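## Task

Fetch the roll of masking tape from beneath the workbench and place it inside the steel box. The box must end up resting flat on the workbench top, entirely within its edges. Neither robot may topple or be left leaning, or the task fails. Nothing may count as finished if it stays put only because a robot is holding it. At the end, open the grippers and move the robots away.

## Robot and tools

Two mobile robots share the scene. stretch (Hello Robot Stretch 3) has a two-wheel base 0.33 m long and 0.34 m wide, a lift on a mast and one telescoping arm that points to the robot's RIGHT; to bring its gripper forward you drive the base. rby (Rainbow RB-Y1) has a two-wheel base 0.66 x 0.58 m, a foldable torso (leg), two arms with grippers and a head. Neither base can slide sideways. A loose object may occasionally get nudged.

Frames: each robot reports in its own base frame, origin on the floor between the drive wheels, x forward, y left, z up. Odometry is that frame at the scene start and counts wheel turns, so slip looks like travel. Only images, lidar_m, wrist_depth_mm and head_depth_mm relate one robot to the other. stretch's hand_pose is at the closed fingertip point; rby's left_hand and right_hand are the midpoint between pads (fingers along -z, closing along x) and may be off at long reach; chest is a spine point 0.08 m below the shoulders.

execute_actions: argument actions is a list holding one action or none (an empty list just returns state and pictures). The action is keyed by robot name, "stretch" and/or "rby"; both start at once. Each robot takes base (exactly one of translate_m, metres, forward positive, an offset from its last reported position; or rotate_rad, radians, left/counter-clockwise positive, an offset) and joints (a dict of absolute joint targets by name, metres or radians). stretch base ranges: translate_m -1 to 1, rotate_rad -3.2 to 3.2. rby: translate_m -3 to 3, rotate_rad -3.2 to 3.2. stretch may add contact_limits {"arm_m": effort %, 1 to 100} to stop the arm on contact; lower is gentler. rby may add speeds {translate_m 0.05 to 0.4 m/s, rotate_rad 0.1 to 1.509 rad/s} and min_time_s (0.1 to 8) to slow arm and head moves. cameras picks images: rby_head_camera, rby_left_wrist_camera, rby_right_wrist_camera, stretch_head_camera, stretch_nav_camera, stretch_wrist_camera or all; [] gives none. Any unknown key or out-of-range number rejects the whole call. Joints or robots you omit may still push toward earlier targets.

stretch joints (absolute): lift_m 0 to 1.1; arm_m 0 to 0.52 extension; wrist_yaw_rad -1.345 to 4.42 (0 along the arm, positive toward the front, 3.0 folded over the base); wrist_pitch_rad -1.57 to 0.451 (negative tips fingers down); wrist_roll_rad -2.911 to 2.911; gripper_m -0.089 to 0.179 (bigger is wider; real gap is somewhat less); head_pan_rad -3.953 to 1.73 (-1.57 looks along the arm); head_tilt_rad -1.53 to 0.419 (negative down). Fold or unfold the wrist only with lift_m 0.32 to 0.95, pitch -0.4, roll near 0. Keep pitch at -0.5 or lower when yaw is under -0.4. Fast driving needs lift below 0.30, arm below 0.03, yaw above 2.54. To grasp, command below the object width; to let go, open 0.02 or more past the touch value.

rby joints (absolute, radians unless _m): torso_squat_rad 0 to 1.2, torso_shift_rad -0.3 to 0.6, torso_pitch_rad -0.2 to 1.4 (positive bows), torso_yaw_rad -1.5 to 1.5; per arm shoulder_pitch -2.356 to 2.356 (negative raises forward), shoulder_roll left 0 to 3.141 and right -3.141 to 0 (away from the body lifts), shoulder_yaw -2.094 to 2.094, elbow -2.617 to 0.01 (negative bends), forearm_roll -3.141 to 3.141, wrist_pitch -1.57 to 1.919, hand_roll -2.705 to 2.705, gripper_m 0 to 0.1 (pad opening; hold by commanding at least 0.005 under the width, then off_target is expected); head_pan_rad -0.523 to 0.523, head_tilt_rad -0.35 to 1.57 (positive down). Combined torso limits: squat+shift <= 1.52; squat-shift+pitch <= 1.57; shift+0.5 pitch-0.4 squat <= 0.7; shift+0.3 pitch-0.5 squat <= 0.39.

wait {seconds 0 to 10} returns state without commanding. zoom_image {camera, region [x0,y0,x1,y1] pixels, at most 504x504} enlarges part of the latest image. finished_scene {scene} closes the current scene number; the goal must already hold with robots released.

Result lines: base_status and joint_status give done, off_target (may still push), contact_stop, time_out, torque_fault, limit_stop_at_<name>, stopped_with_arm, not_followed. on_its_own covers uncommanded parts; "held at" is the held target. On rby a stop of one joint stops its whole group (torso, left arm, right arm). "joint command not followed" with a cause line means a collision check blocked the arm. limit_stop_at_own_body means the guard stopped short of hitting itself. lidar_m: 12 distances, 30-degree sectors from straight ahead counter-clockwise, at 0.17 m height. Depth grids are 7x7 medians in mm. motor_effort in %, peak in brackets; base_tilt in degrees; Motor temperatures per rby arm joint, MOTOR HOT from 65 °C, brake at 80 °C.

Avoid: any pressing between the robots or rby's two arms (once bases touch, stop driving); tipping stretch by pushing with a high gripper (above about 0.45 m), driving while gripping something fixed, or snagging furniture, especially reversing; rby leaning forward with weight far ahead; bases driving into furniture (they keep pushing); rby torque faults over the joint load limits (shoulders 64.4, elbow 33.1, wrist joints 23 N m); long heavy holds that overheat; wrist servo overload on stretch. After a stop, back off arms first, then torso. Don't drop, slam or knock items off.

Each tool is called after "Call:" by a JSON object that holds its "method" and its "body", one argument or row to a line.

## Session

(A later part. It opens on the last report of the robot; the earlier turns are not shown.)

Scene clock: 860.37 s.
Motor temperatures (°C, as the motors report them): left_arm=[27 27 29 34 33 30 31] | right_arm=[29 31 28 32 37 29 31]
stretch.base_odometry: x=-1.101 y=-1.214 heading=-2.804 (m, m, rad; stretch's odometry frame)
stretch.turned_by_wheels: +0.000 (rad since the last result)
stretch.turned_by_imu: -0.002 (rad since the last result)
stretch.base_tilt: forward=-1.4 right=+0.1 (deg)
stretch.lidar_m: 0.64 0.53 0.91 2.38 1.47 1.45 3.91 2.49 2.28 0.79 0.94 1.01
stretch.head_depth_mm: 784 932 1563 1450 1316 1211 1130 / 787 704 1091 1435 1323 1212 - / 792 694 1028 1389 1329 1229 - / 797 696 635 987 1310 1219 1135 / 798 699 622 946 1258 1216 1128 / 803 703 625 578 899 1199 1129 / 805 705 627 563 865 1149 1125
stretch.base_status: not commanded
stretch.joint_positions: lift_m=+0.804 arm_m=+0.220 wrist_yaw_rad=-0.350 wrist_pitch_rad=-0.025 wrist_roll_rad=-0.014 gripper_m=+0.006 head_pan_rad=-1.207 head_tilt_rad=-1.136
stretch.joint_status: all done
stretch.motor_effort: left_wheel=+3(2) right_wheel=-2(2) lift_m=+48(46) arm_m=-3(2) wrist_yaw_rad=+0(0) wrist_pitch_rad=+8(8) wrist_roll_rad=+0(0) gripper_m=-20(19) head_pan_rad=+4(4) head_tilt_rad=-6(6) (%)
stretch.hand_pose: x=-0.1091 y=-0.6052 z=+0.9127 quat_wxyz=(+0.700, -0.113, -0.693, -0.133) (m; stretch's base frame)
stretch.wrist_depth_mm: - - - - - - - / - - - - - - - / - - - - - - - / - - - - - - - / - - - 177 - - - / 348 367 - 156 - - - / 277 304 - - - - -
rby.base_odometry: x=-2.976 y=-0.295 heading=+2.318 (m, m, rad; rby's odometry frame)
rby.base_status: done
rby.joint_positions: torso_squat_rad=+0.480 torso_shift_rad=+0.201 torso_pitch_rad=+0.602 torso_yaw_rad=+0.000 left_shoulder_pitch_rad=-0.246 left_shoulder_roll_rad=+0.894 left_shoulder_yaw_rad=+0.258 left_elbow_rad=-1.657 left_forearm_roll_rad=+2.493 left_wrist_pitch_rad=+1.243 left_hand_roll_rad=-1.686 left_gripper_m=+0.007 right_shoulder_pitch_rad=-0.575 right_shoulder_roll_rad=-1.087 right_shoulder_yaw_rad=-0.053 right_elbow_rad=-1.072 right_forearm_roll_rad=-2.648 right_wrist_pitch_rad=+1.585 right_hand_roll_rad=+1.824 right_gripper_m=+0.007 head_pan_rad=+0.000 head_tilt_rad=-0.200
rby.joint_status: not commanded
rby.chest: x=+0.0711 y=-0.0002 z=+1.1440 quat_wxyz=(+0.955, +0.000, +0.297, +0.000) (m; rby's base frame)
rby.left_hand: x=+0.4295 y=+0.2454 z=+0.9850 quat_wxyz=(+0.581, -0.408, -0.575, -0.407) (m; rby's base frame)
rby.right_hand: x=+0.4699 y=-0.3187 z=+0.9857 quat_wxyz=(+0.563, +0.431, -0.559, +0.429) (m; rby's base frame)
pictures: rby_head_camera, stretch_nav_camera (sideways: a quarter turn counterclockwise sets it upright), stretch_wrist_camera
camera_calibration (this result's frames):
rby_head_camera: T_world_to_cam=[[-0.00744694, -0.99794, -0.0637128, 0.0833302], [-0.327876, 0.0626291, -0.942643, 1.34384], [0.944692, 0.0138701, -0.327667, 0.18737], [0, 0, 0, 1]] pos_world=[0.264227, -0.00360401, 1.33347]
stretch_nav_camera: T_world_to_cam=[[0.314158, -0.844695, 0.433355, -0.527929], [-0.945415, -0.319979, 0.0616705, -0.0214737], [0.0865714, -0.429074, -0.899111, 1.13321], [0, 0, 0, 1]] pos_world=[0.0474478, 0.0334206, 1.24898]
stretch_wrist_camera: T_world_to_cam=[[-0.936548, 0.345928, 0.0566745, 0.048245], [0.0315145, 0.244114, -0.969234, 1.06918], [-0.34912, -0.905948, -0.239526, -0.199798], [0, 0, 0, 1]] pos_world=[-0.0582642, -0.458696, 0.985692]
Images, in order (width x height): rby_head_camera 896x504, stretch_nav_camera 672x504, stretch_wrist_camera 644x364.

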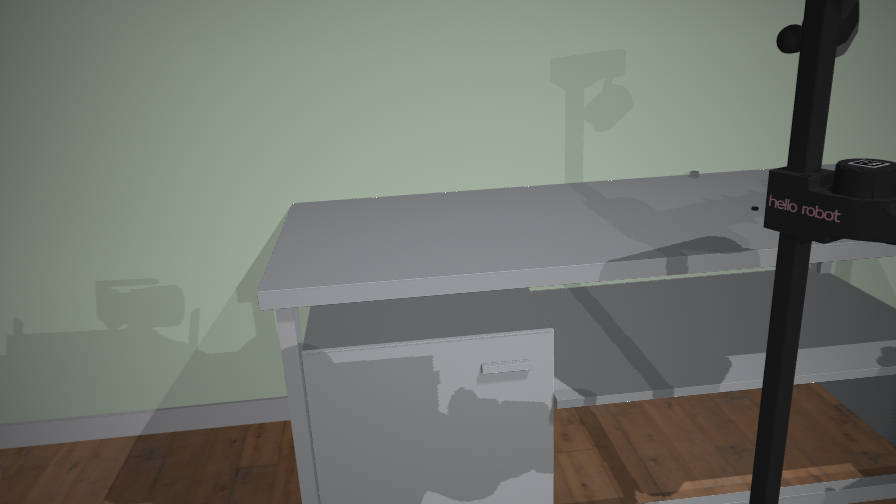

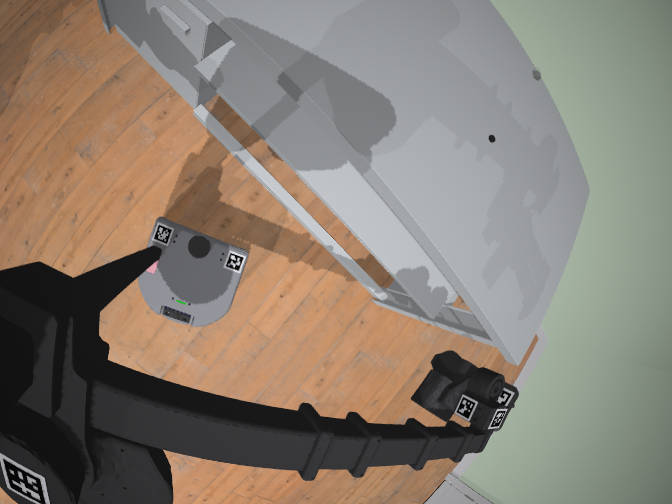

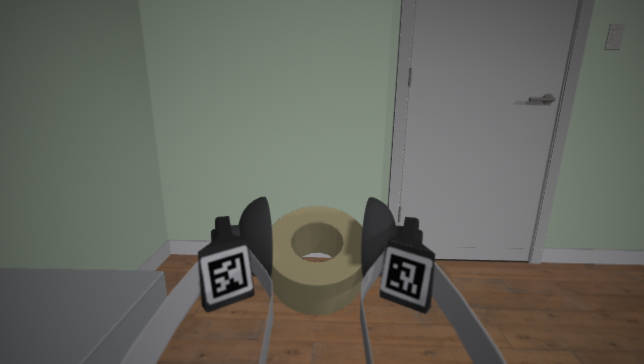

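Call:
{"method": "execute_actions", "body": {
  "actions": [
    {"rby": {"base": {"translate_m": 1.445}, "joints": {"head_tilt_rad": 0.75}}, "stretch": {"base": {"rotate_rad": 2.07}, "joints": {"lift_m": 1.05, "arm_m": 0.49, "wrist_yaw_rad": 0.4, "wrist_pitch_rad": 0.02, "head_pan_rad": -1.45, "head_tilt_rad": -0.55}}}
  ]
}}

Scene clock: 931.90 s.
Motor temperatures (°C, as the motors report them): left_arm=[27 27 29 34 33 30 31] | right_arm=[29 31 28 32 37 29 31]
stretch.base_odometry: x=-1.101 y=-1.214 heading=-0.734 (m, m, rad; stretch's odometry frame)
stretch.turned_by_wheels: +2.070 (rad since the last result)
stretch.turned_by_imu: +2.041 (rad since the last result)
stretch.base_tilt: forward=-1.4 right=+0.0 (deg)
stretch.lidar_m: 0.60 4.81 4.02 2.50 2.30 0.79 0.92 1.01 0.67 0.53 0.38 0.39
stretch.head_depth_mm: 1258 - 854 781 538 - 523 / 1409 - 916 578 - - 769 / 1596 1713 1024 621 - 304 855 / 1844 2021 962 303 - 319 1121 / 2099 394 331 301 292 1312 1339 / 529 370 330 322 2008 1646 1343 / 2037 351 346 588 2084 869 779
stretch.base_status: done
stretch.joint_positions: lift_m=+1.049 arm_m=+0.490 wrist_yaw_rad=+0.400 wrist_pitch_rad=-0.005 wrist_roll_rad=-0.014 gripper_m=+0.006 head_pan_rad=-1.443 head_tilt_rad=-0.556
stretch.joint_status: all done
stretch.motor_effort: left_wheel=-3(8) right_wheel=+2(8) lift_m=+48(48) arm_m=+0(3) wrist_yaw_rad=+1(3) wrist_pitch_rad=+8(6) wrist_roll_rad=+0(0) gripper_m=-19(19) head_pan_rad=-3(27) head_tilt_rad=+4(31) (%)
stretch.hand_pose: x=+0.0782 y=-0.8707 z=+1.1628 quat_wxyz=(+0.699, +0.141, -0.687, +0.140) (m; stretch's base frame)
stretch.wrist_depth_mm: - - - - - 781 582 / - - - - - 780 585 / - - - - - 775 599 / - - - - - 804 594 / 478 - 513 178 - 796 600 / - - - 156 - 814 614 / - 303 313 343 335 651 606
rby.base_odometry: x=-3.957 y=+0.766 heading=+2.318 (m, m, rad; rby's odometry frame)
rby.base_status: done
rby.joint_positions: torso_squat_rad=+0.480 torso_shift_rad=+0.201 torso_pitch_rad=+0.602 torso_yaw_rad=+0.000 left_shoulder_pitch_rad=-0.246 left_shoulder_roll_rad=+0.894 left_shoulder_yaw_rad=+0.258 left_elbow_rad=-1.657 left_forearm_roll_rad=+2.493 left_wrist_pitch_rad=+1.243 left_hand_roll_rad=-1.686 left_gripper_m=+0.007 right_shoulder_pitch_rad=-0.575 right_shoulder_roll_rad=-1.087 right_shoulder_yaw_rad=-0.053 right_elbow_rad=-1.072 right_forearm_roll_rad=-2.648 right_wrist_pitch_rad=+1.585 right_hand_roll_rad=+1.824 right_gripper_m=+0.007 head_pan_rad=+0.000 head_tilt_rad=+0.750
rby.joint_status: all done
rby.chest: x=+0.0711 y=-0.0002 z=+1.1440 quat_wxyz=(+0.955, +0.000, +0.297, +0.000) (m; rby's base frame)
rby.left_hand: x=+0.4295 y=+0.2454 z=+0.9850 quat_wxyz=(+0.581, -0.408, -0.575, -0.407) (m; rby's base frame)
rby.right_hand: x=+0.4698 y=-0.3187 z=+0.9857 quat_wxyz=(+0.563, +0.431, -0.559, +0.429) (m; rby's base frame)
pictures: rby_head_camera, rby_left_wrist_camera, rby_right_wrist_camera, stretch_head_camera (sideways: a quarter turn clockwise sets it upright), stretch_nav_camera (sideways: a quarter turn counterclockwise sets it upright), stretch_wrist_camera
camera_calibration (this result's frames):
rby_head_camera: T_world_to_cam=[[-0.0558775, -0.99794, -0.0315152, 0.0513996], [-0.957489, 0.0625061, -0.281618, 0.614425], [0.283008, 0.0144393, -0.959009, 1.13991], [0, 0, 0, 1]] pos_world=[0.268573, -0.00357109, 1.26784]
rby_left_wrist_camera: T_world_to_cam=[[-0.0150518, -0.0589334, 0.998148, -0.958825], [-0.931798, 0.362903, 0.00737554, 0.319741], [-0.362666, -0.929961, -0.0603763, 0.519889], [0, 0, 0, 1]] pos_world=[0.472048, 0.310935, 0.98608]
rby_right_wrist_camera: T_world_to_cam=[[-0.156839, -0.0426857, -0.986701, 1.03871], [-0.890911, -0.425062, 0.160001, 0.154428], [-0.426239, 0.904157, 0.0286371, 0.542409], [0, 0, 0, 1]] pos_world=[0.531688, -0.380443, 0.984653]
stretch_head_camera: T_world_to_cam=[[-0.0710613, 0.454546, -0.887884, 1.17146], [0.988535, 0.15098, -0.00182376, -0.000758692], [0.133224, -0.877834, -0.460063, 0.557308], [0, 0, 0, 1]] pos_world=[0.00974859, -0.0431421, 1.29651]
stretch_nav_camera: T_world_to_cam=[[0.058553, -0.513476, 0.856104, -1.07724], [-0.997588, -0.0621156, 0.0309739, 0.0187723], [0.0372731, -0.855853, -0.515875, 0.635125], [0, 0, 0, 1]] pos_world=[0.0581297, -0.00839843, 1.24929]
stretch_wrist_camera: T_world_to_cam=[[-0.921529, -0.384164, 0.0565875, -0.335392], [-0.135731, 0.182141, -0.973859, 1.33503], [0.363814, -0.90512, -0.219992, -0.392785], [0, 0, 0, 1]] pos_world=[0.0150325, -0.727527, 1.2327]
Images, in order (width x height): rby_head_camera 896x504, rby_left_wrist_camera 644x364, rby_right_wrist_camera 644x364, stretch_head_camera 896x504, stretch_nav_camera 672x504, stretch_wrist_camera 644x364.

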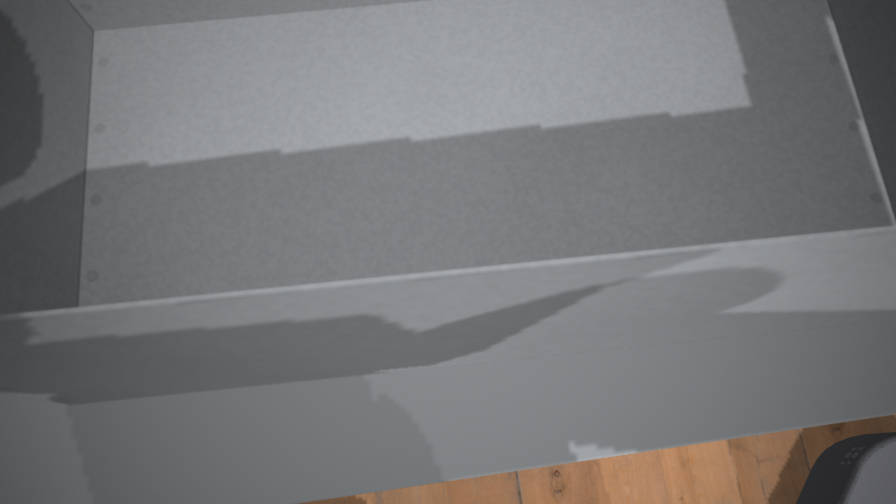

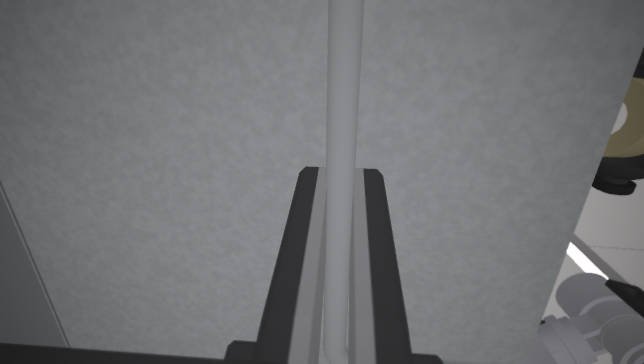

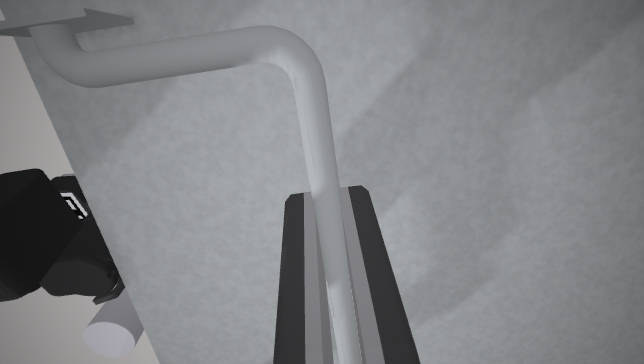

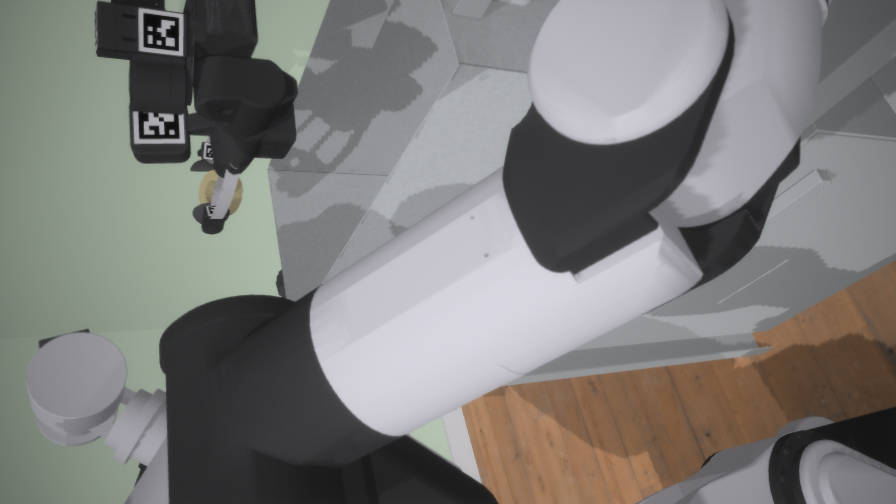

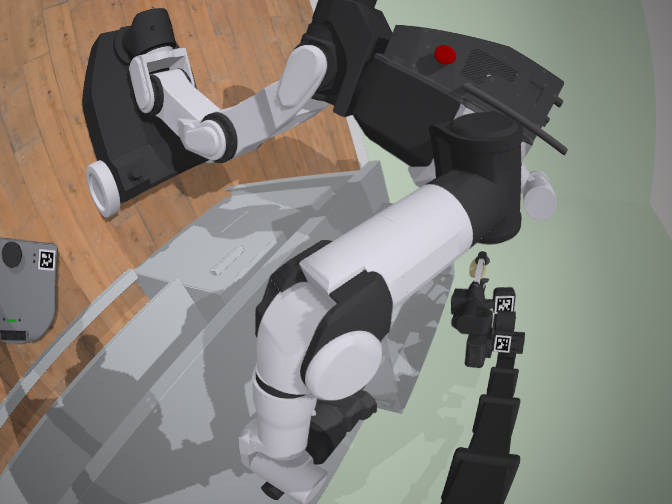

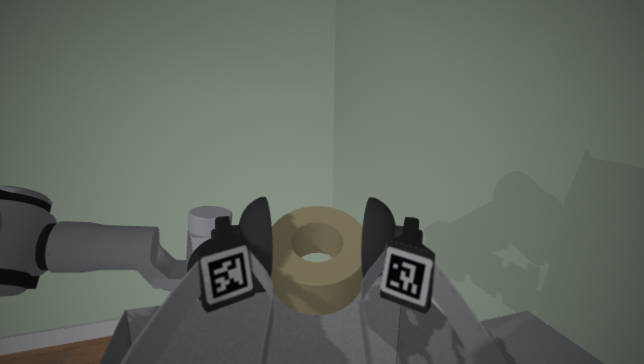

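Call:
{"method": "zoom_image", "body": {
  "camera": "stretch_head_camera",
  "region": [80, 0, 560, 320]
}}

Call:
{"method": "zoom_image", "body": {
  "camera": "stretch_wrist_camera",
  "region": [70, 180, 570, 364]
}}

Call:
{"method": "zoom_image", "body": {
  "camera": "stretch_nav_camera",
  "region": [300, 220, 580, 504]
}}

Region (80, 0, 560, 320) of stretch_head_camera's 896x504 image, scaled by 1.050, with more detail than that image has.

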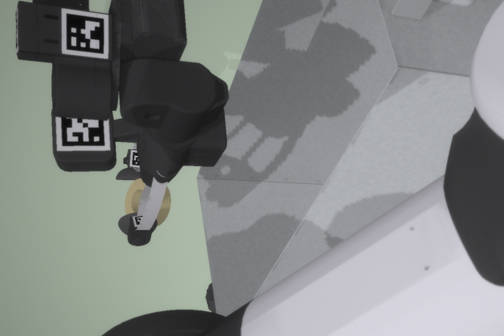

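Region (70, 180, 570, 364) of stretch_wrist_camera's 644x364 image, scaled by 1.008; it fills the top 185 rows of this view, and the rest is white.

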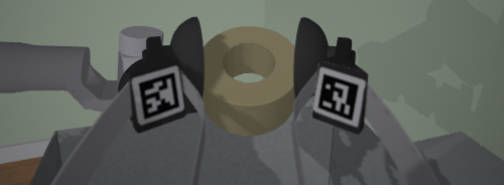

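Region (300, 220, 580, 504) of stretch_nav_camera's 672x504 image, scaled by 1.775, with more detail than that image has; it fills the left 497 columns of this view, and the rest is white.

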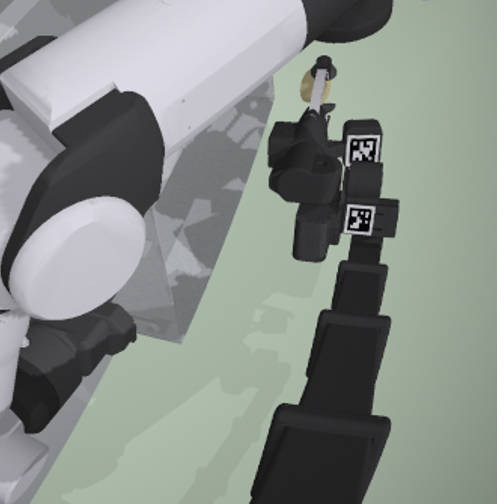

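Call:
{"method": "execute_actions", "body": {
  "actions": [
    {"rby": {"joints": {"torso_squat_rad": 0.612}}, "stretch": {"joints": {"lift_m": 0.96, "arm_m": 0.515, "wrist_pitch_rad": -1.14}}}
  ]
}}

Scene clock: 1034.30 s.
Motor temperatures (°C, as the motors report them): left_arm=[27 27 29 34 33 30 31] | right_arm=[29 31 28 32 37 29 31]
stretch.base_odometry: x=-1.101 y=-1.214 heading=-0.734 (m, m, rad; stretch's odometry frame)
stretch.turned_by_wheels: +0.000 (rad since the last result)
stretch.turned_by_imu: -0.001 (rad since the last result)
stretch.base_tilt: forward=-1.3 right=+0.2 (deg)
stretch.lidar_m: 0.60 4.80 4.04 2.51 2.30 0.79 0.93 1.02 0.67 0.53 0.38 0.39
stretch.head_depth_mm: 1262 1323 1087 821 571 293 289 / 1410 1498 - 915 561 288 288 / 1595 1718 1074 680 629 288 325 / 1851 2012 1026 729 314 289 1042 / 2178 2358 409 341 313 310 1334 / 2109 555 375 342 341 1649 1308 / 2064 583 364 424 2069 835 785
stretch.base_status: not commanded
stretch.joint_positions: lift_m=+0.961 arm_m=+0.515 wrist_yaw_rad=+0.400 wrist_pitch_rad=-1.144 wrist_roll_rad=-0.014 gripper_m=+0.006 head_pan_rad=-1.443 head_tilt_rad=-0.556
stretch.joint_status: all done
stretch.motor_effort: left_wheel=-2(2) right_wheel=+3(2) lift_m=+19(43) arm_m=+2(2) wrist_yaw_rad=+0(0) wrist_pitch_rad=+1(5) wrist_roll_rad=+0(0) gripper_m=-18(19) head_pan_rad=-3(3) head_tilt_rad=+3(3) (%)
stretch.hand_pose: x=+0.0112 y=-0.7374 z=+0.8561 quat_wxyz=(+0.663, +0.495, -0.502, -0.254) (m; stretch's base frame)
stretch.wrist_depth_mm: 196 244 244 245 248 207 149 / 188 235 238 238 239 218 155 / 177 228 230 232 233 231 162 / 167 223 223 227 227 227 169 / 158 215 219 177 222 221 177 / 151 202 - 156 - 216 185 / 144 182 207 207 209 210 194
rby.base_odometry: x=-3.957 y=+0.766 heading=+2.318 (m, m, rad; rby's odometry frame)
rby.base_status: not commanded
rby.joint_positions: torso_squat_rad=+0.612 torso_shift_rad=+0.201 torso_pitch_rad=+0.602 torso_yaw_rad=+0.000 left_shoulder_pitch_rad=-0.246 left_shoulder_roll_rad=+0.894 left_shoulder_yaw_rad=+0.258 left_elbow_rad=-1.657 left_forearm_roll_rad=+2.493 left_wrist_pitch_rad=+1.243 left_hand_roll_rad=-1.686 left_gripper_m=+0.007 right_shoulder_pitch_rad=-0.575 right_shoulder_roll_rad=-1.087 right_shoulder_yaw_rad=-0.053 right_elbow_rad=-1.072 right_forearm_roll_rad=-2.648 right_wrist_pitch_rad=+1.585 right_hand_roll_rad=+1.824 right_gripper_m=+0.007 head_pan_rad=+0.000 head_tilt_rad=+0.750
rby.joint_status: all done
rby.chest: x=+0.0615 y=-0.0002 z=+1.0971 quat_wxyz=(+0.955, +0.000, +0.296, +0.000) (m; rby's base frame)
rby.left_hand: x=+0.4199 y=+0.2454 z=+0.9382 quat_wxyz=(+0.581, -0.408, -0.575, -0.407) (m; rby's base frame)
rby.right_hand: x=+0.4602 y=-0.3187 z=+0.9388 quat_wxyz=(+0.563, +0.431, -0.559, +0.429) (m; rby's base frame)
pictures: rby_head_camera, rby_left_wrist_camera, rby_right_wrist_camera, stretch_head_camera (sideways: a quarter turn clockwise sets it upright), stretch_nav_camera (sideways: a quarter turn counterclockwise sets it upright), stretch_wrist_camera
camera_calibration (this result's frames):
rby_head_camera: T_world_to_cam=[[-0.0558722, -0.99794, -0.0315251, 0.0493921], [-0.957439, 0.0625063, -0.281787, 0.592155], [0.283177, 0.0144393, -0.958959, 1.09758], [0, 0, 0, 1]] pos_world=[0.258903, -0.00357135, 1.22095]
rby_left_wrist_camera: T_world_to_cam=[[-0.015241, -0.0589477, 0.998145, -0.912112], [-0.931798, 0.362905, 0.00720423, 0.311287], [-0.362657, -0.92996, -0.0604584, 0.513644], [0, 0, 0, 1]] pos_world=[0.462431, 0.310934, 0.939231]
rby_right_wrist_camera: T_world_to_cam=[[-0.156667, -0.0426805, -0.986729, 0.990914], [-0.890935, -0.42507, 0.159844, 0.153515], [-0.426251, 0.904154, 0.0285688, 0.539713], [0, 0, 0, 1]] pos_world=[0.522069, -0.380437, 0.937806]
stretch_head_camera: T_world_to_cam=[[-0.0710613, 0.454546, -0.887884, 1.17146], [0.988535, 0.15098, -0.00182376, -0.000758694], [0.133224, -0.877834, -0.460063, 0.557308], [0, 0, 0, 1]] pos_world=[0.00974859, -0.0431421, 1.29651]
stretch_nav_camera: T_world_to_cam=[[0.0585529, -0.513476, 0.856104, -1.07724], [-0.997588, -0.0621155, 0.0309739, 0.0187723], [0.037273, -0.855853, -0.515875, 0.635125], [0, 0, 0, 1]] pos_world=[0.0581297, -0.00839843, 1.24929]
stretch_wrist_camera: T_world_to_cam=[[-0.900765, -0.433374, 0.0284449, -0.341037], [-0.429445, 0.878998, -0.207218, 0.863727], [0.0647998, -0.19887, -0.977881, 0.857755], [0, 0, 0, 1]] pos_world=[0.00814668, -0.73643, 1.02746]
Images, in order (width x height): rby_head_camera 896x504, rby_left_wrist_camera 644x364, rby_right_wrist_camera 644x364, stretch_head_camera 896x504, stretch_nav_camera 672x504, stretch_wrist_camera 644x364.

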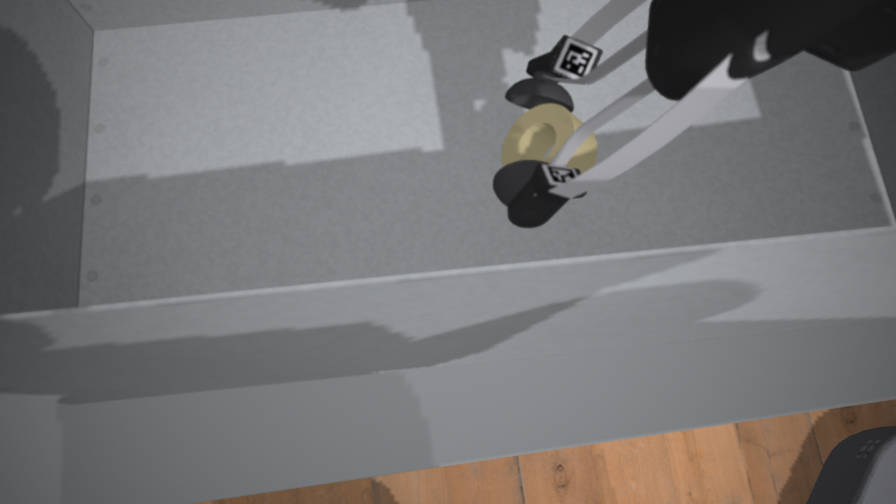

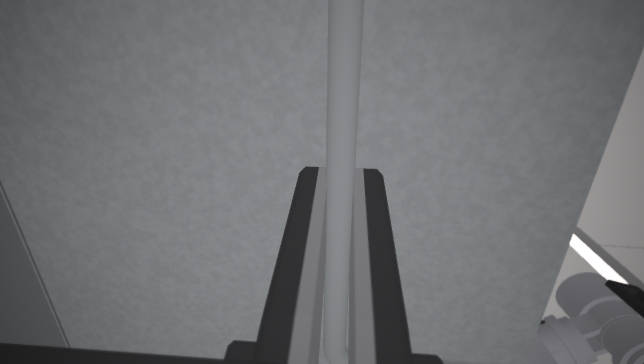

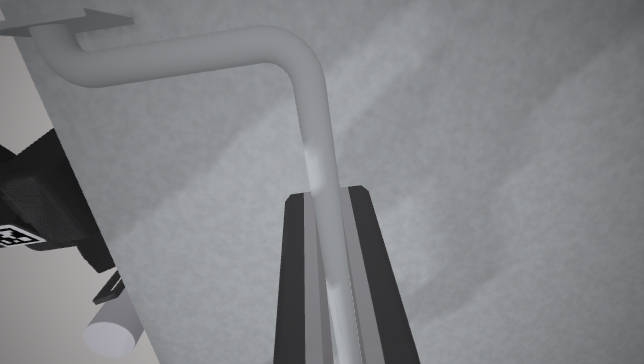

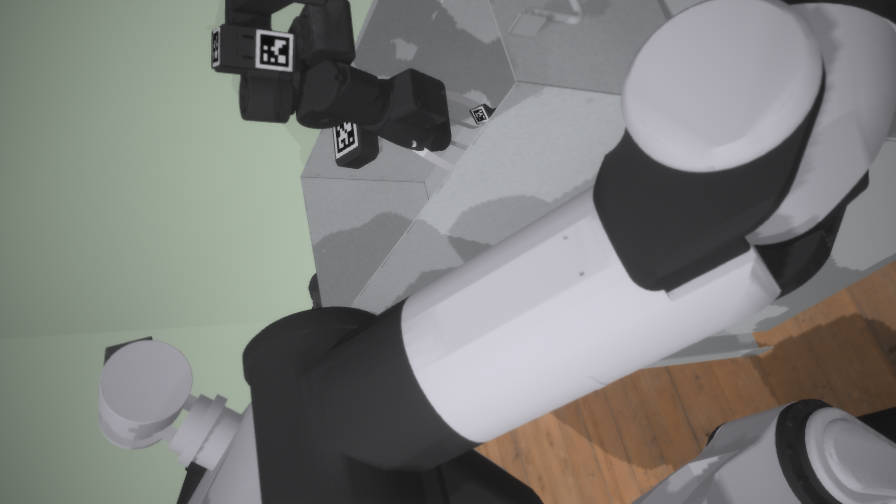

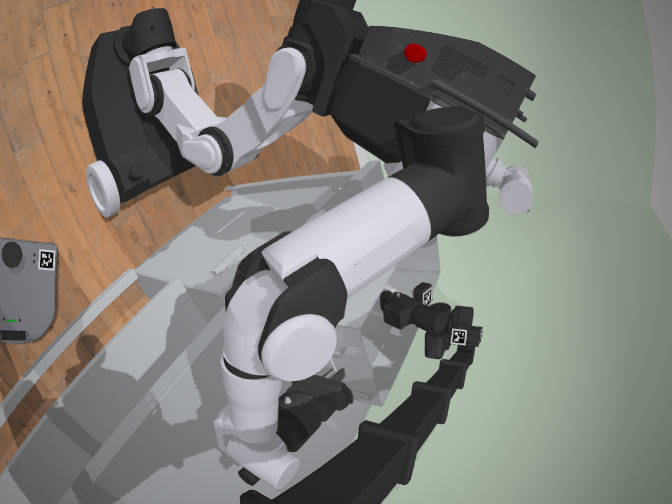

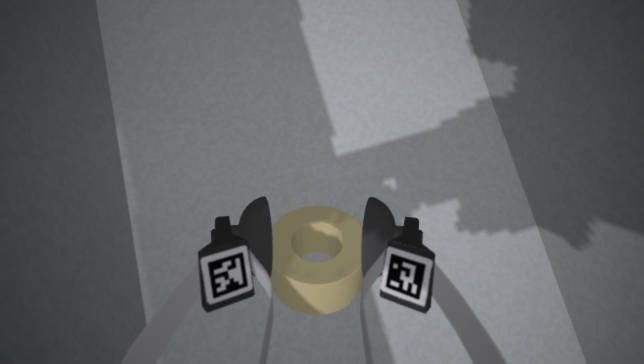

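Call:
{"method": "execute_actions", "body": {
  "actions": [
    {"rby": {"joints": {"left_gripper_m": 0.06, "right_gripper_m": 0.06, "left_shoulder_pitch_rad": -0.1026, "left_shoulder_roll_rad": 0.8824, "left_shoulder_yaw_rad": 0.3385, "left_elbow_rad": -1.7225, "left_forearm_roll_rad": 2.5679, "left_wrist_pitch_rad": 1.0869, "left_hand_roll_rad": -1.7355, "right_shoulder_pitch_rad": -0.3766, "right_shoulder_roll_rad": -1.063, "right_shoulder_yaw_rad": -0.1884, "right_elbow_rad": -1.1651, "right_forearm_roll_rad": -2.7016, "right_wrist_pitch_rad": 1.4358, "right_hand_roll_rad": 1.8565}, "min_time_s": 1.3}, "stretch": {"joints": {"lift_m": 0.955, "gripper_m": 0.10}}}
  ]
}}

Scene clock: 1064.33 s.
Motor temperatures (°C, as the motors report them): left_arm=[27 27 29 34 33 30 31] | right_arm=[29 31 28 32 37 29 31]
stretch.base_odometry: x=-1.101 y=-1.214 heading=-0.734 (m, m, rad; stretch's odometry frame)
stretch.turned_by_wheels: +0.000 (rad since the last result)
stretch.turned_by_imu: -0.001 (rad since the last result)
stretch.base_tilt: forward=-1.4 right=+0.1 (deg)
stretch.lidar_m: 0.60 4.82 4.04 2.51 2.30 0.79 0.92 1.01 0.67 0.52 0.38 0.39
stretch.head_depth_mm: 1262 1318 1337 837 593 635 300 / 1409 1499 - 938 588 624 - / 1604 1721 1394 1031 689 678 - / 1839 2000 1039 800 753 - - / 2163 2361 416 348 304 - 326 / 2112 576 376 331 306 293 1194 / 2057 576 361 347 1938 838 787
stretch.base_status: not commanded
stretch.joint_positions: lift_m=+0.956 arm_m=+0.515 wrist_yaw_rad=+0.400 wrist_pitch_rad=-1.144 wrist_roll_rad=-0.014 gripper_m=+0.100 head_pan_rad=-1.443 head_tilt_rad=-0.556
stretch.joint_status: all done
stretch.motor_effort: left_wheel=-2(3) right_wheel=+3(3) lift_m=+19(18) arm_m=+0(1) wrist_yaw_rad=+0(1) wrist_pitch_rad=+1(1) wrist_roll_rad=+0(0) gripper_m=-1(84) head_pan_rad=-4(3) head_tilt_rad=+3(3) (%)
stretch.hand_pose: x=+0.0111 y=-0.7373 z=+0.8510 quat_wxyz=(+0.662, +0.495, -0.502, -0.254) (m; stretch's base frame)
stretch.wrist_depth_mm: 189 253 254 258 258 216 156 / 177 248 250 248 251 228 163 / 167 239 242 242 244 239 168 / 158 227 234 236 239 237 176 / 150 200 231 231 231 233 183 / 143 174 222 202 224 229 192 / 134 196 217 217 219 220 202
rby.base_odometry: x=-3.957 y=+0.766 heading=+2.318 (m, m, rad; rby's odometry frame)
rby.base_status: not commanded
rby.joint_positions: torso_squat_rad=+0.612 torso_shift_rad=+0.200 torso_pitch_rad=+0.600 torso_yaw_rad=+0.000 left_shoulder_pitch_rad=-0.103 left_shoulder_roll_rad=+0.883 left_shoulder_yaw_rad=+0.338 left_elbow_rad=-1.722 left_forearm_roll_rad=+2.568 left_wrist_pitch_rad=+1.087 left_hand_roll_rad=-1.735 left_gripper_m=+0.060 right_shoulder_pitch_rad=-0.377 right_shoulder_roll_rad=-1.063 right_shoulder_yaw_rad=-0.188 right_elbow_rad=-1.165 right_forearm_roll_rad=-2.701 right_wrist_pitch_rad=+1.436 right_hand_roll_rad=+1.856 right_gripper_m=+0.060 head_pan_rad=+0.000 head_tilt_rad=+0.750
rby.joint_status: all done
rby.chest: x=+0.0607 y=-0.0002 z=+1.0974 quat_wxyz=(+0.955, +0.000, +0.296, +0.000) (m; rby's base frame)
rby.left_hand: x=+0.4266 y=+0.2810 z=+0.9430 quat_wxyz=(+0.617, -0.346, -0.617, -0.346) (m; rby's base frame)
rby.right_hand: x=+0.4563 y=-0.3541 z=+0.9326 quat_wxyz=(+0.603, +0.370, -0.603, +0.370) (m; rby's base frame)
pictures: rby_head_camera, rby_left_wrist_camera, rby_right_wrist_camera, stretch_head_camera (sideways: a quarter turn clockwise sets it upright), stretch_nav_camera (sideways: a quarter turn counterclockwise sets it upright), stretch_wrist_camera
camera_calibration (this result's frames):
rby_head_camera: T_world_to_cam=[[-0.0559028, -0.997938, -0.03153, 0.0493719], [-0.956976, 0.0625604, -0.283341, 0.593158], [0.284729, 0.0143339, -0.958501, 1.09748], [0, 0, 0, 1]] pos_world=[0.257913, -0.00356919, 1.22156]
rby_left_wrist_camera: T_world_to_cam=[[-0.00991217, -0.0590592, 0.998205, -0.917074], [-0.986366, 0.164566, -0.000057989, 0.390432], [-0.164267, -0.984596, -0.0598852, 0.479634], [0, 0, 0, 1]] pos_world=[0.454807, 0.353832, 0.944174]
rby_right_wrist_camera: T_world_to_cam=[[-0.155745, -0.00897344, -0.987756, 0.995091], [-0.96048, -0.232161, 0.153554, 0.241841], [-0.230697, 0.972636, 0.0275392, 0.506172], [0, 0, 0, 1]] pos_world=[0.504036, -0.427245, 0.931833]
stretch_head_camera: T_world_to_cam=[[-0.0710612, 0.454546, -0.887884, 1.17146], [0.988535, 0.15098, -0.00182376, -0.000758692], [0.133224, -0.877834, -0.460063, 0.557308], [0, 0, 0, 1]] pos_world=[0.00974858, -0.0431421, 1.29651]
stretch_nav_camera: T_world_to_cam=[[0.0585528, -0.513476, 0.856104, -1.07724], [-0.997588, -0.0621154, 0.0309739, 0.0187723], [0.0372729, -0.855853, -0.515875, 0.635125], [0, 0, 0, 1]] pos_world=[0.0581297, -0.00839844, 1.24929]
stretch_wrist_camera: T_world_to_cam=[[-0.900762, -0.433382, 0.0284302, -0.340885], [-0.429469, 0.879056, -0.206922, 0.862407], [0.0646846, -0.198598, -0.977944, 0.853112], [0, 0, 0, 1]] pos_world=[0.0081382, -0.736411, 1.02244]
Images, in order (width x height): rby_head_camera 896x504, rby_left_wrist_camera 644x364, rby_right_wrist_camera 644x364, stretch_head_camera 896x504, stretch_nav_camera 672x504, stretch_wrist_camera 644x364.

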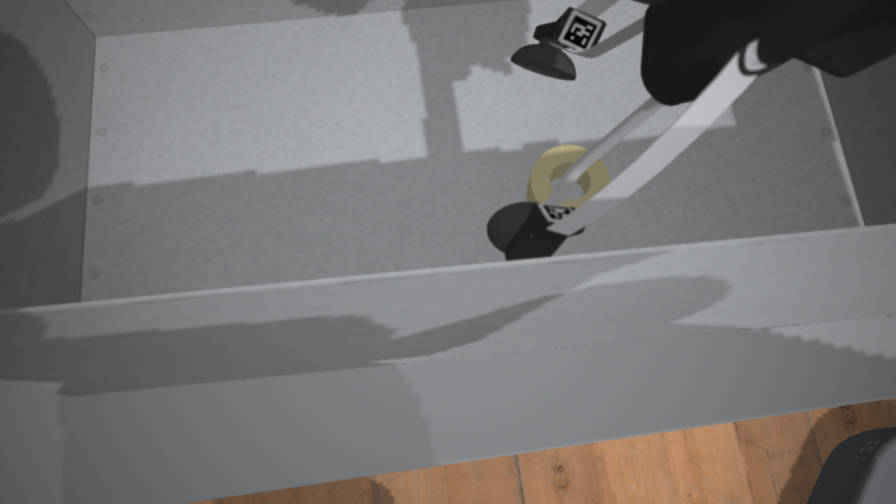

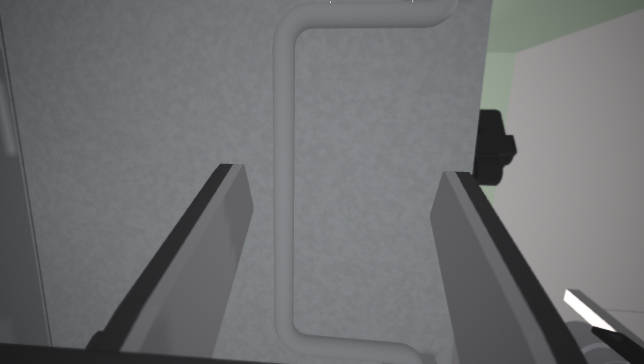

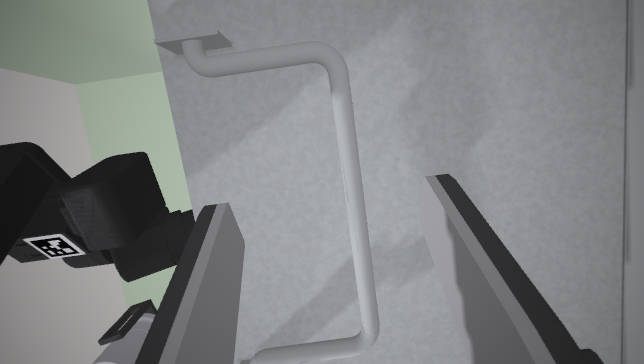

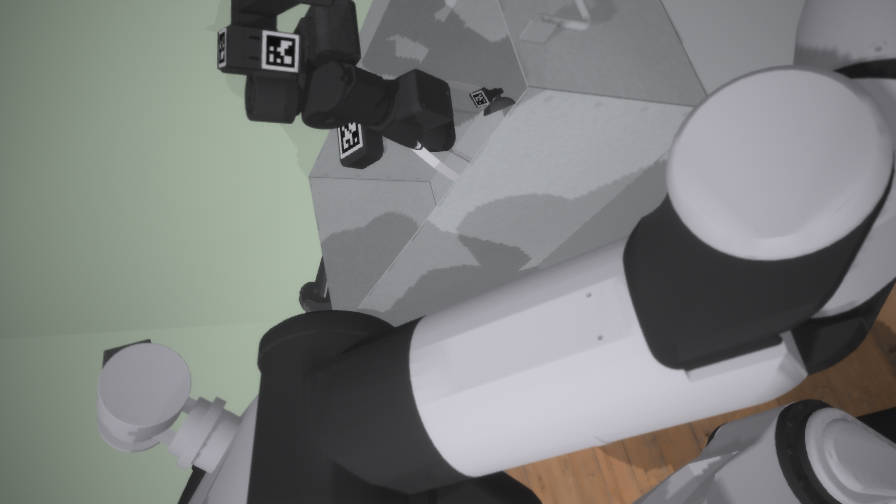

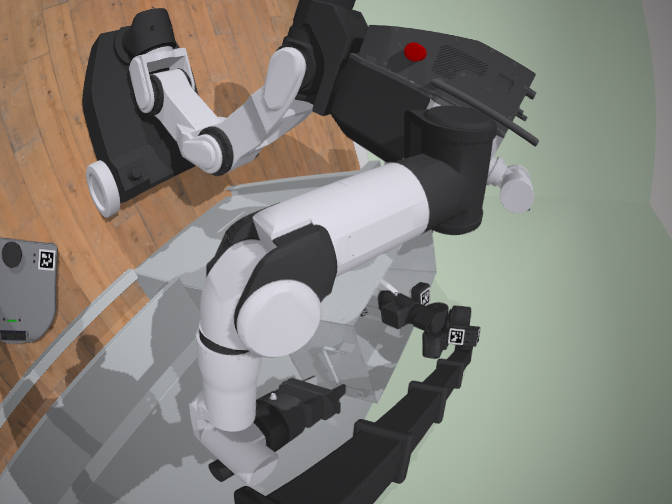

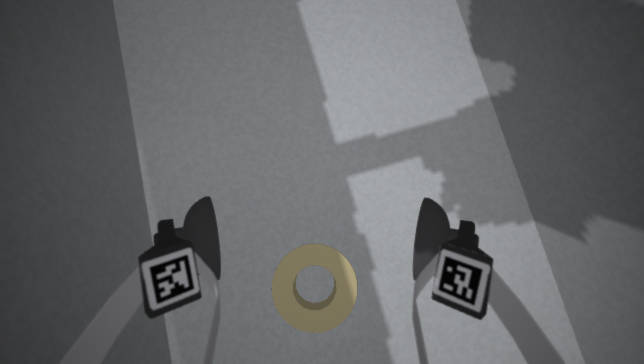

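Call:
{"method": "execute_actions", "body": {
  "actions": [
    {"rby": {"base": {"translate_m": -0.42}, "joints": {"left_shoulder_pitch_rad": -0.015, "left_shoulder_roll_rad": 0.8756, "left_shoulder_yaw_rad": 0.3861, "left_elbow_rad": -1.7603, "left_forearm_roll_rad": 2.6121, "left_wrist_pitch_rad": 0.9928, "left_hand_roll_rad": -1.7651, "head_tilt_rad": 0.1}, "min_time_s": 0.4}, "stretch": {"joints": {"lift_m": 1.1, "arm_m": 0.37, "wrist_pitch_rad": 0.2}}}
  ]
}}

Scene clock: 1099.33 s.
Motor temperatures (°C, as the motors report them): left_arm=[27 27 29 34 31 30 31] | right_arm=[29 31 28 31 35 29 31]
stretch.base_odometry: x=-1.101 y=-1.214 heading=-0.734 (m, m, rad; stretch's odometry frame)
stretch.turned_by_wheels: +0.000 (rad since the last result)
stretch.turned_by_imu: -0.001 (rad since the last result)
stretch.base_tilt: forward=-1.4 right=+0.1 (deg)
stretch.lidar_m: 0.54 4.81 4.04 2.51 2.30 0.79 0.93 1.01 0.67 0.53 0.85 0.58
stretch.head_depth_mm: 1265 - 1389 835 592 633 534 / 1380 - 1531 948 589 624 759 / 1603 1762 1078 1030 691 677 853 / 1856 2046 1973 801 793 970 1120 / 2180 2373 2547 965 1071 1310 1338 / 2153 2320 2503 2558 2005 1649 1339 / 2065 2206 2376 2538 2072 1660 331
stretch.base_status: not commanded
stretch.joint_positions: lift_m=+1.099 arm_m=+0.370 wrist_yaw_rad=+0.400 wrist_pitch_rad=+0.177 wrist_roll_rad=-0.014 gripper_m=+0.100 head_pan_rad=-1.443 head_tilt_rad=-0.556
stretch.joint_status: all done
stretch.motor_effort: left_wheel=-2(3) right_wheel=+3(3) lift_m=+47(52) arm_m=-3(4) wrist_yaw_rad=-1(0) wrist_pitch_rad=+7(9) wrist_roll_rad=+0(0) gripper_m=-1(1) head_pan_rad=-4(3) head_tilt_rad=+3(4) (%)
stretch.hand_pose: x=+0.0784 y=-0.7515 z=+1.2588 quat_wxyz=(+0.683, +0.077, -0.698, +0.202) (m; stretch's base frame)
stretch.wrist_depth_mm: - - - - - 881 667 / - - - - - 899 661 / - - - - - 872 664 / - - - - - 893 671 / - - - - - 847 663 / - - - - - 820 677 / - - - - - 947 670
rby.base_odometry: x=-3.672 y=+0.457 heading=+2.317 (m, m, rad; rby's odometry frame)
rby.base_status: done
rby.joint_positions: torso_squat_rad=+0.612 torso_shift_rad=+0.200 torso_pitch_rad=+0.600 torso_yaw_rad=+0.000 left_shoulder_pitch_rad=-0.015 left_shoulder_roll_rad=+0.876 left_shoulder_yaw_rad=+0.386 left_elbow_rad=-1.760 left_forearm_roll_rad=+2.612 left_wrist_pitch_rad=+0.993 left_hand_roll_rad=-1.765 left_gripper_m=+0.060 right_shoulder_pitch_rad=-0.377 right_shoulder_roll_rad=-1.063 right_shoulder_yaw_rad=-0.188 right_elbow_rad=-1.165 right_forearm_roll_rad=-2.702 right_wrist_pitch_rad=+1.436 right_hand_roll_rad=+1.856 right_gripper_m=+0.060 head_pan_rad=+0.000 head_tilt_rad=+0.100
rby.joint_status: all done
rby.chest: x=+0.0605 y=-0.0002 z=+1.0974 quat_wxyz=(+0.955, +0.000, +0.295, +0.000) (m; rby's base frame)
rby.left_hand: x=+0.4280 y=+0.3060 z=+0.9443 quat_wxyz=(+0.640, -0.304, -0.634, -0.309) (m; rby's base frame)
rby.right_hand: x=+0.4561 y=-0.3541 z=+0.9327 quat_wxyz=(+0.603, +0.370, -0.603, +0.370) (m; rby's base frame)
pictures: rby_head_camera, rby_left_wrist_camera, rby_right_wrist_camera, stretch_head_camera (sideways: a quarter turn clockwise sets it upright), stretch_nav_camera (sideways: a quarter turn counterclockwise sets it upright), stretch_wrist_camera
camera_calibration (this result's frames):
rby_head_camera: T_world_to_cam=[[-0.025716, -0.99794, -0.0587769, 0.0776474], [-0.590034, 0.0626146, -0.804947, 1.17471], [0.806969, 0.0139804, -0.590428, 0.537466], [0, 0, 0, 1]] pos_world=[0.261395, -0.00358041, 1.26748]
rby_left_wrist_camera: T_world_to_cam=[[0.00246928, -0.0699509, 0.997547, -0.918208], [-0.999146, 0.0409612, 0.00534556, 0.425951], [-0.0412347, -0.996709, -0.06979, 0.46493], [0, 0, 0, 1]] pos_world=[0.447026, 0.381723, 0.946126]
rby_right_wrist_camera: T_world_to_cam=[[-0.155418, -0.00871366, -0.98781, 0.995226], [-0.960557, -0.232094, 0.153178, 0.242042], [-0.230599, 0.972654, 0.0277016, 0.505911], [0, 0, 0, 1]] pos_world=[0.503834, -0.427228, 0.932004]
stretch_head_camera: T_world_to_cam=[[-0.0710552, 0.454498, -0.887909, 1.17149], [0.988535, 0.15098, -0.00182508, -0.00075698], [0.133227, -0.877859, -0.460015, 0.557245], [0, 0, 0, 1]] pos_world=[0.00974863, -0.0431424, 1.29652]
stretch_nav_camera: T_world_to_cam=[[0.0585471, -0.51343, 0.856132, -1.07728], [-0.997588, -0.0621141, 0.0309703, 0.018777], [0.0372768, -0.855881, -0.515828, 0.635064], [0, 0, 0, 1]] pos_world=[0.05813, -0.00840128, 1.2493]
stretch_wrist_camera: T_world_to_cam=[[-0.925371, -0.37508, 0.0548079, -0.285433], [-0.0657025, 0.0163086, -0.997706, 1.30666], [0.373326, -0.926849, -0.0397352, -0.50776], [0, 0, 0, 1]] pos_world=[0.0112789, -0.598986, 1.29913]
Images, in order (width x height): rby_head_camera 896x504, rby_left_wrist_camera 644x364, rby_right_wrist_camera 644x364, stretch_head_camera 896x504, stretch_nav_camera 672x504, stretch_wrist_camera 644x364.

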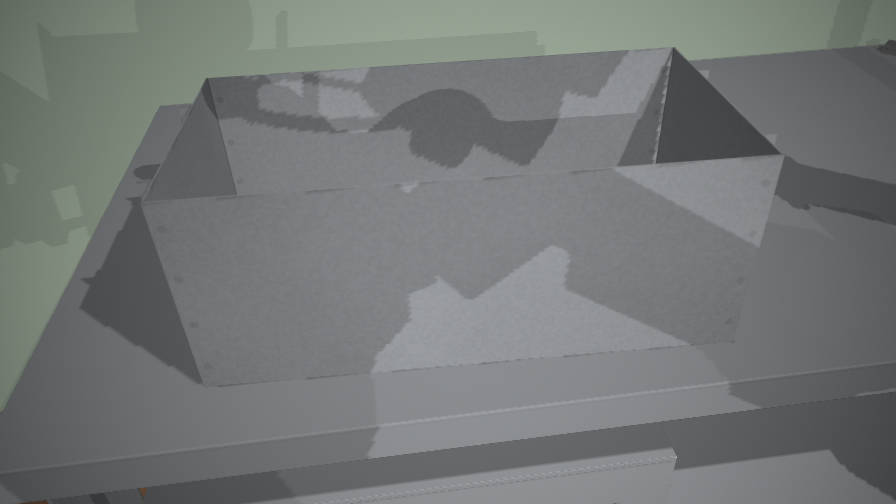

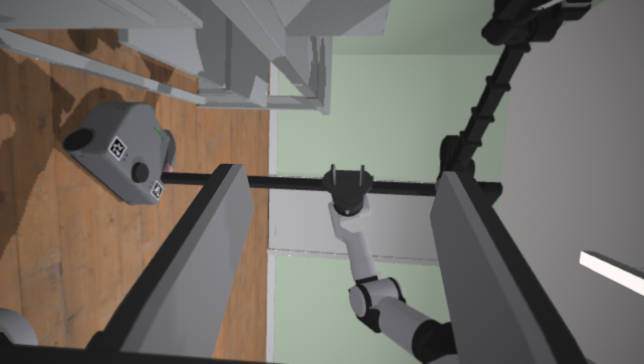

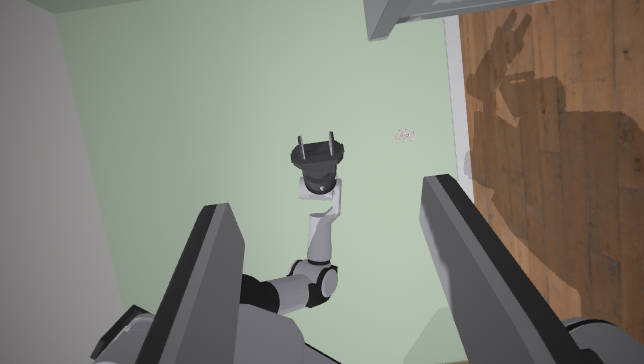

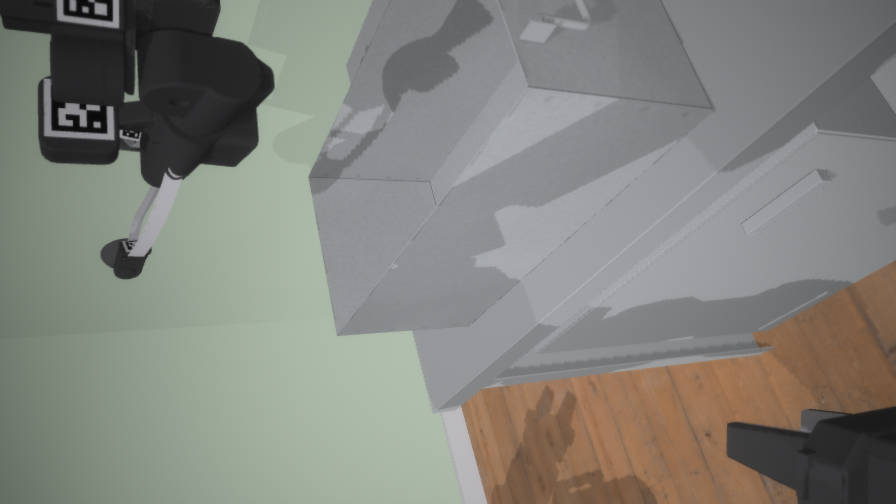

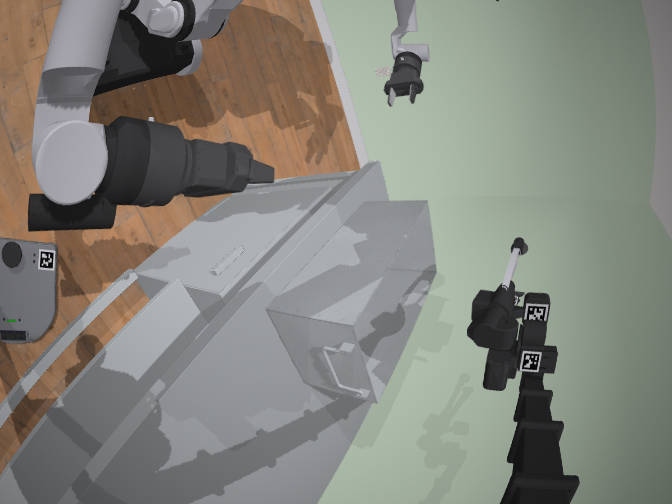

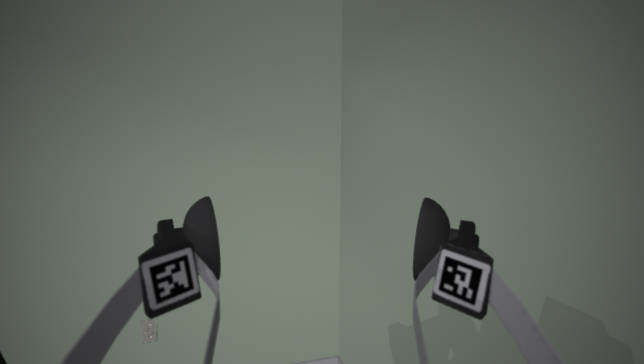

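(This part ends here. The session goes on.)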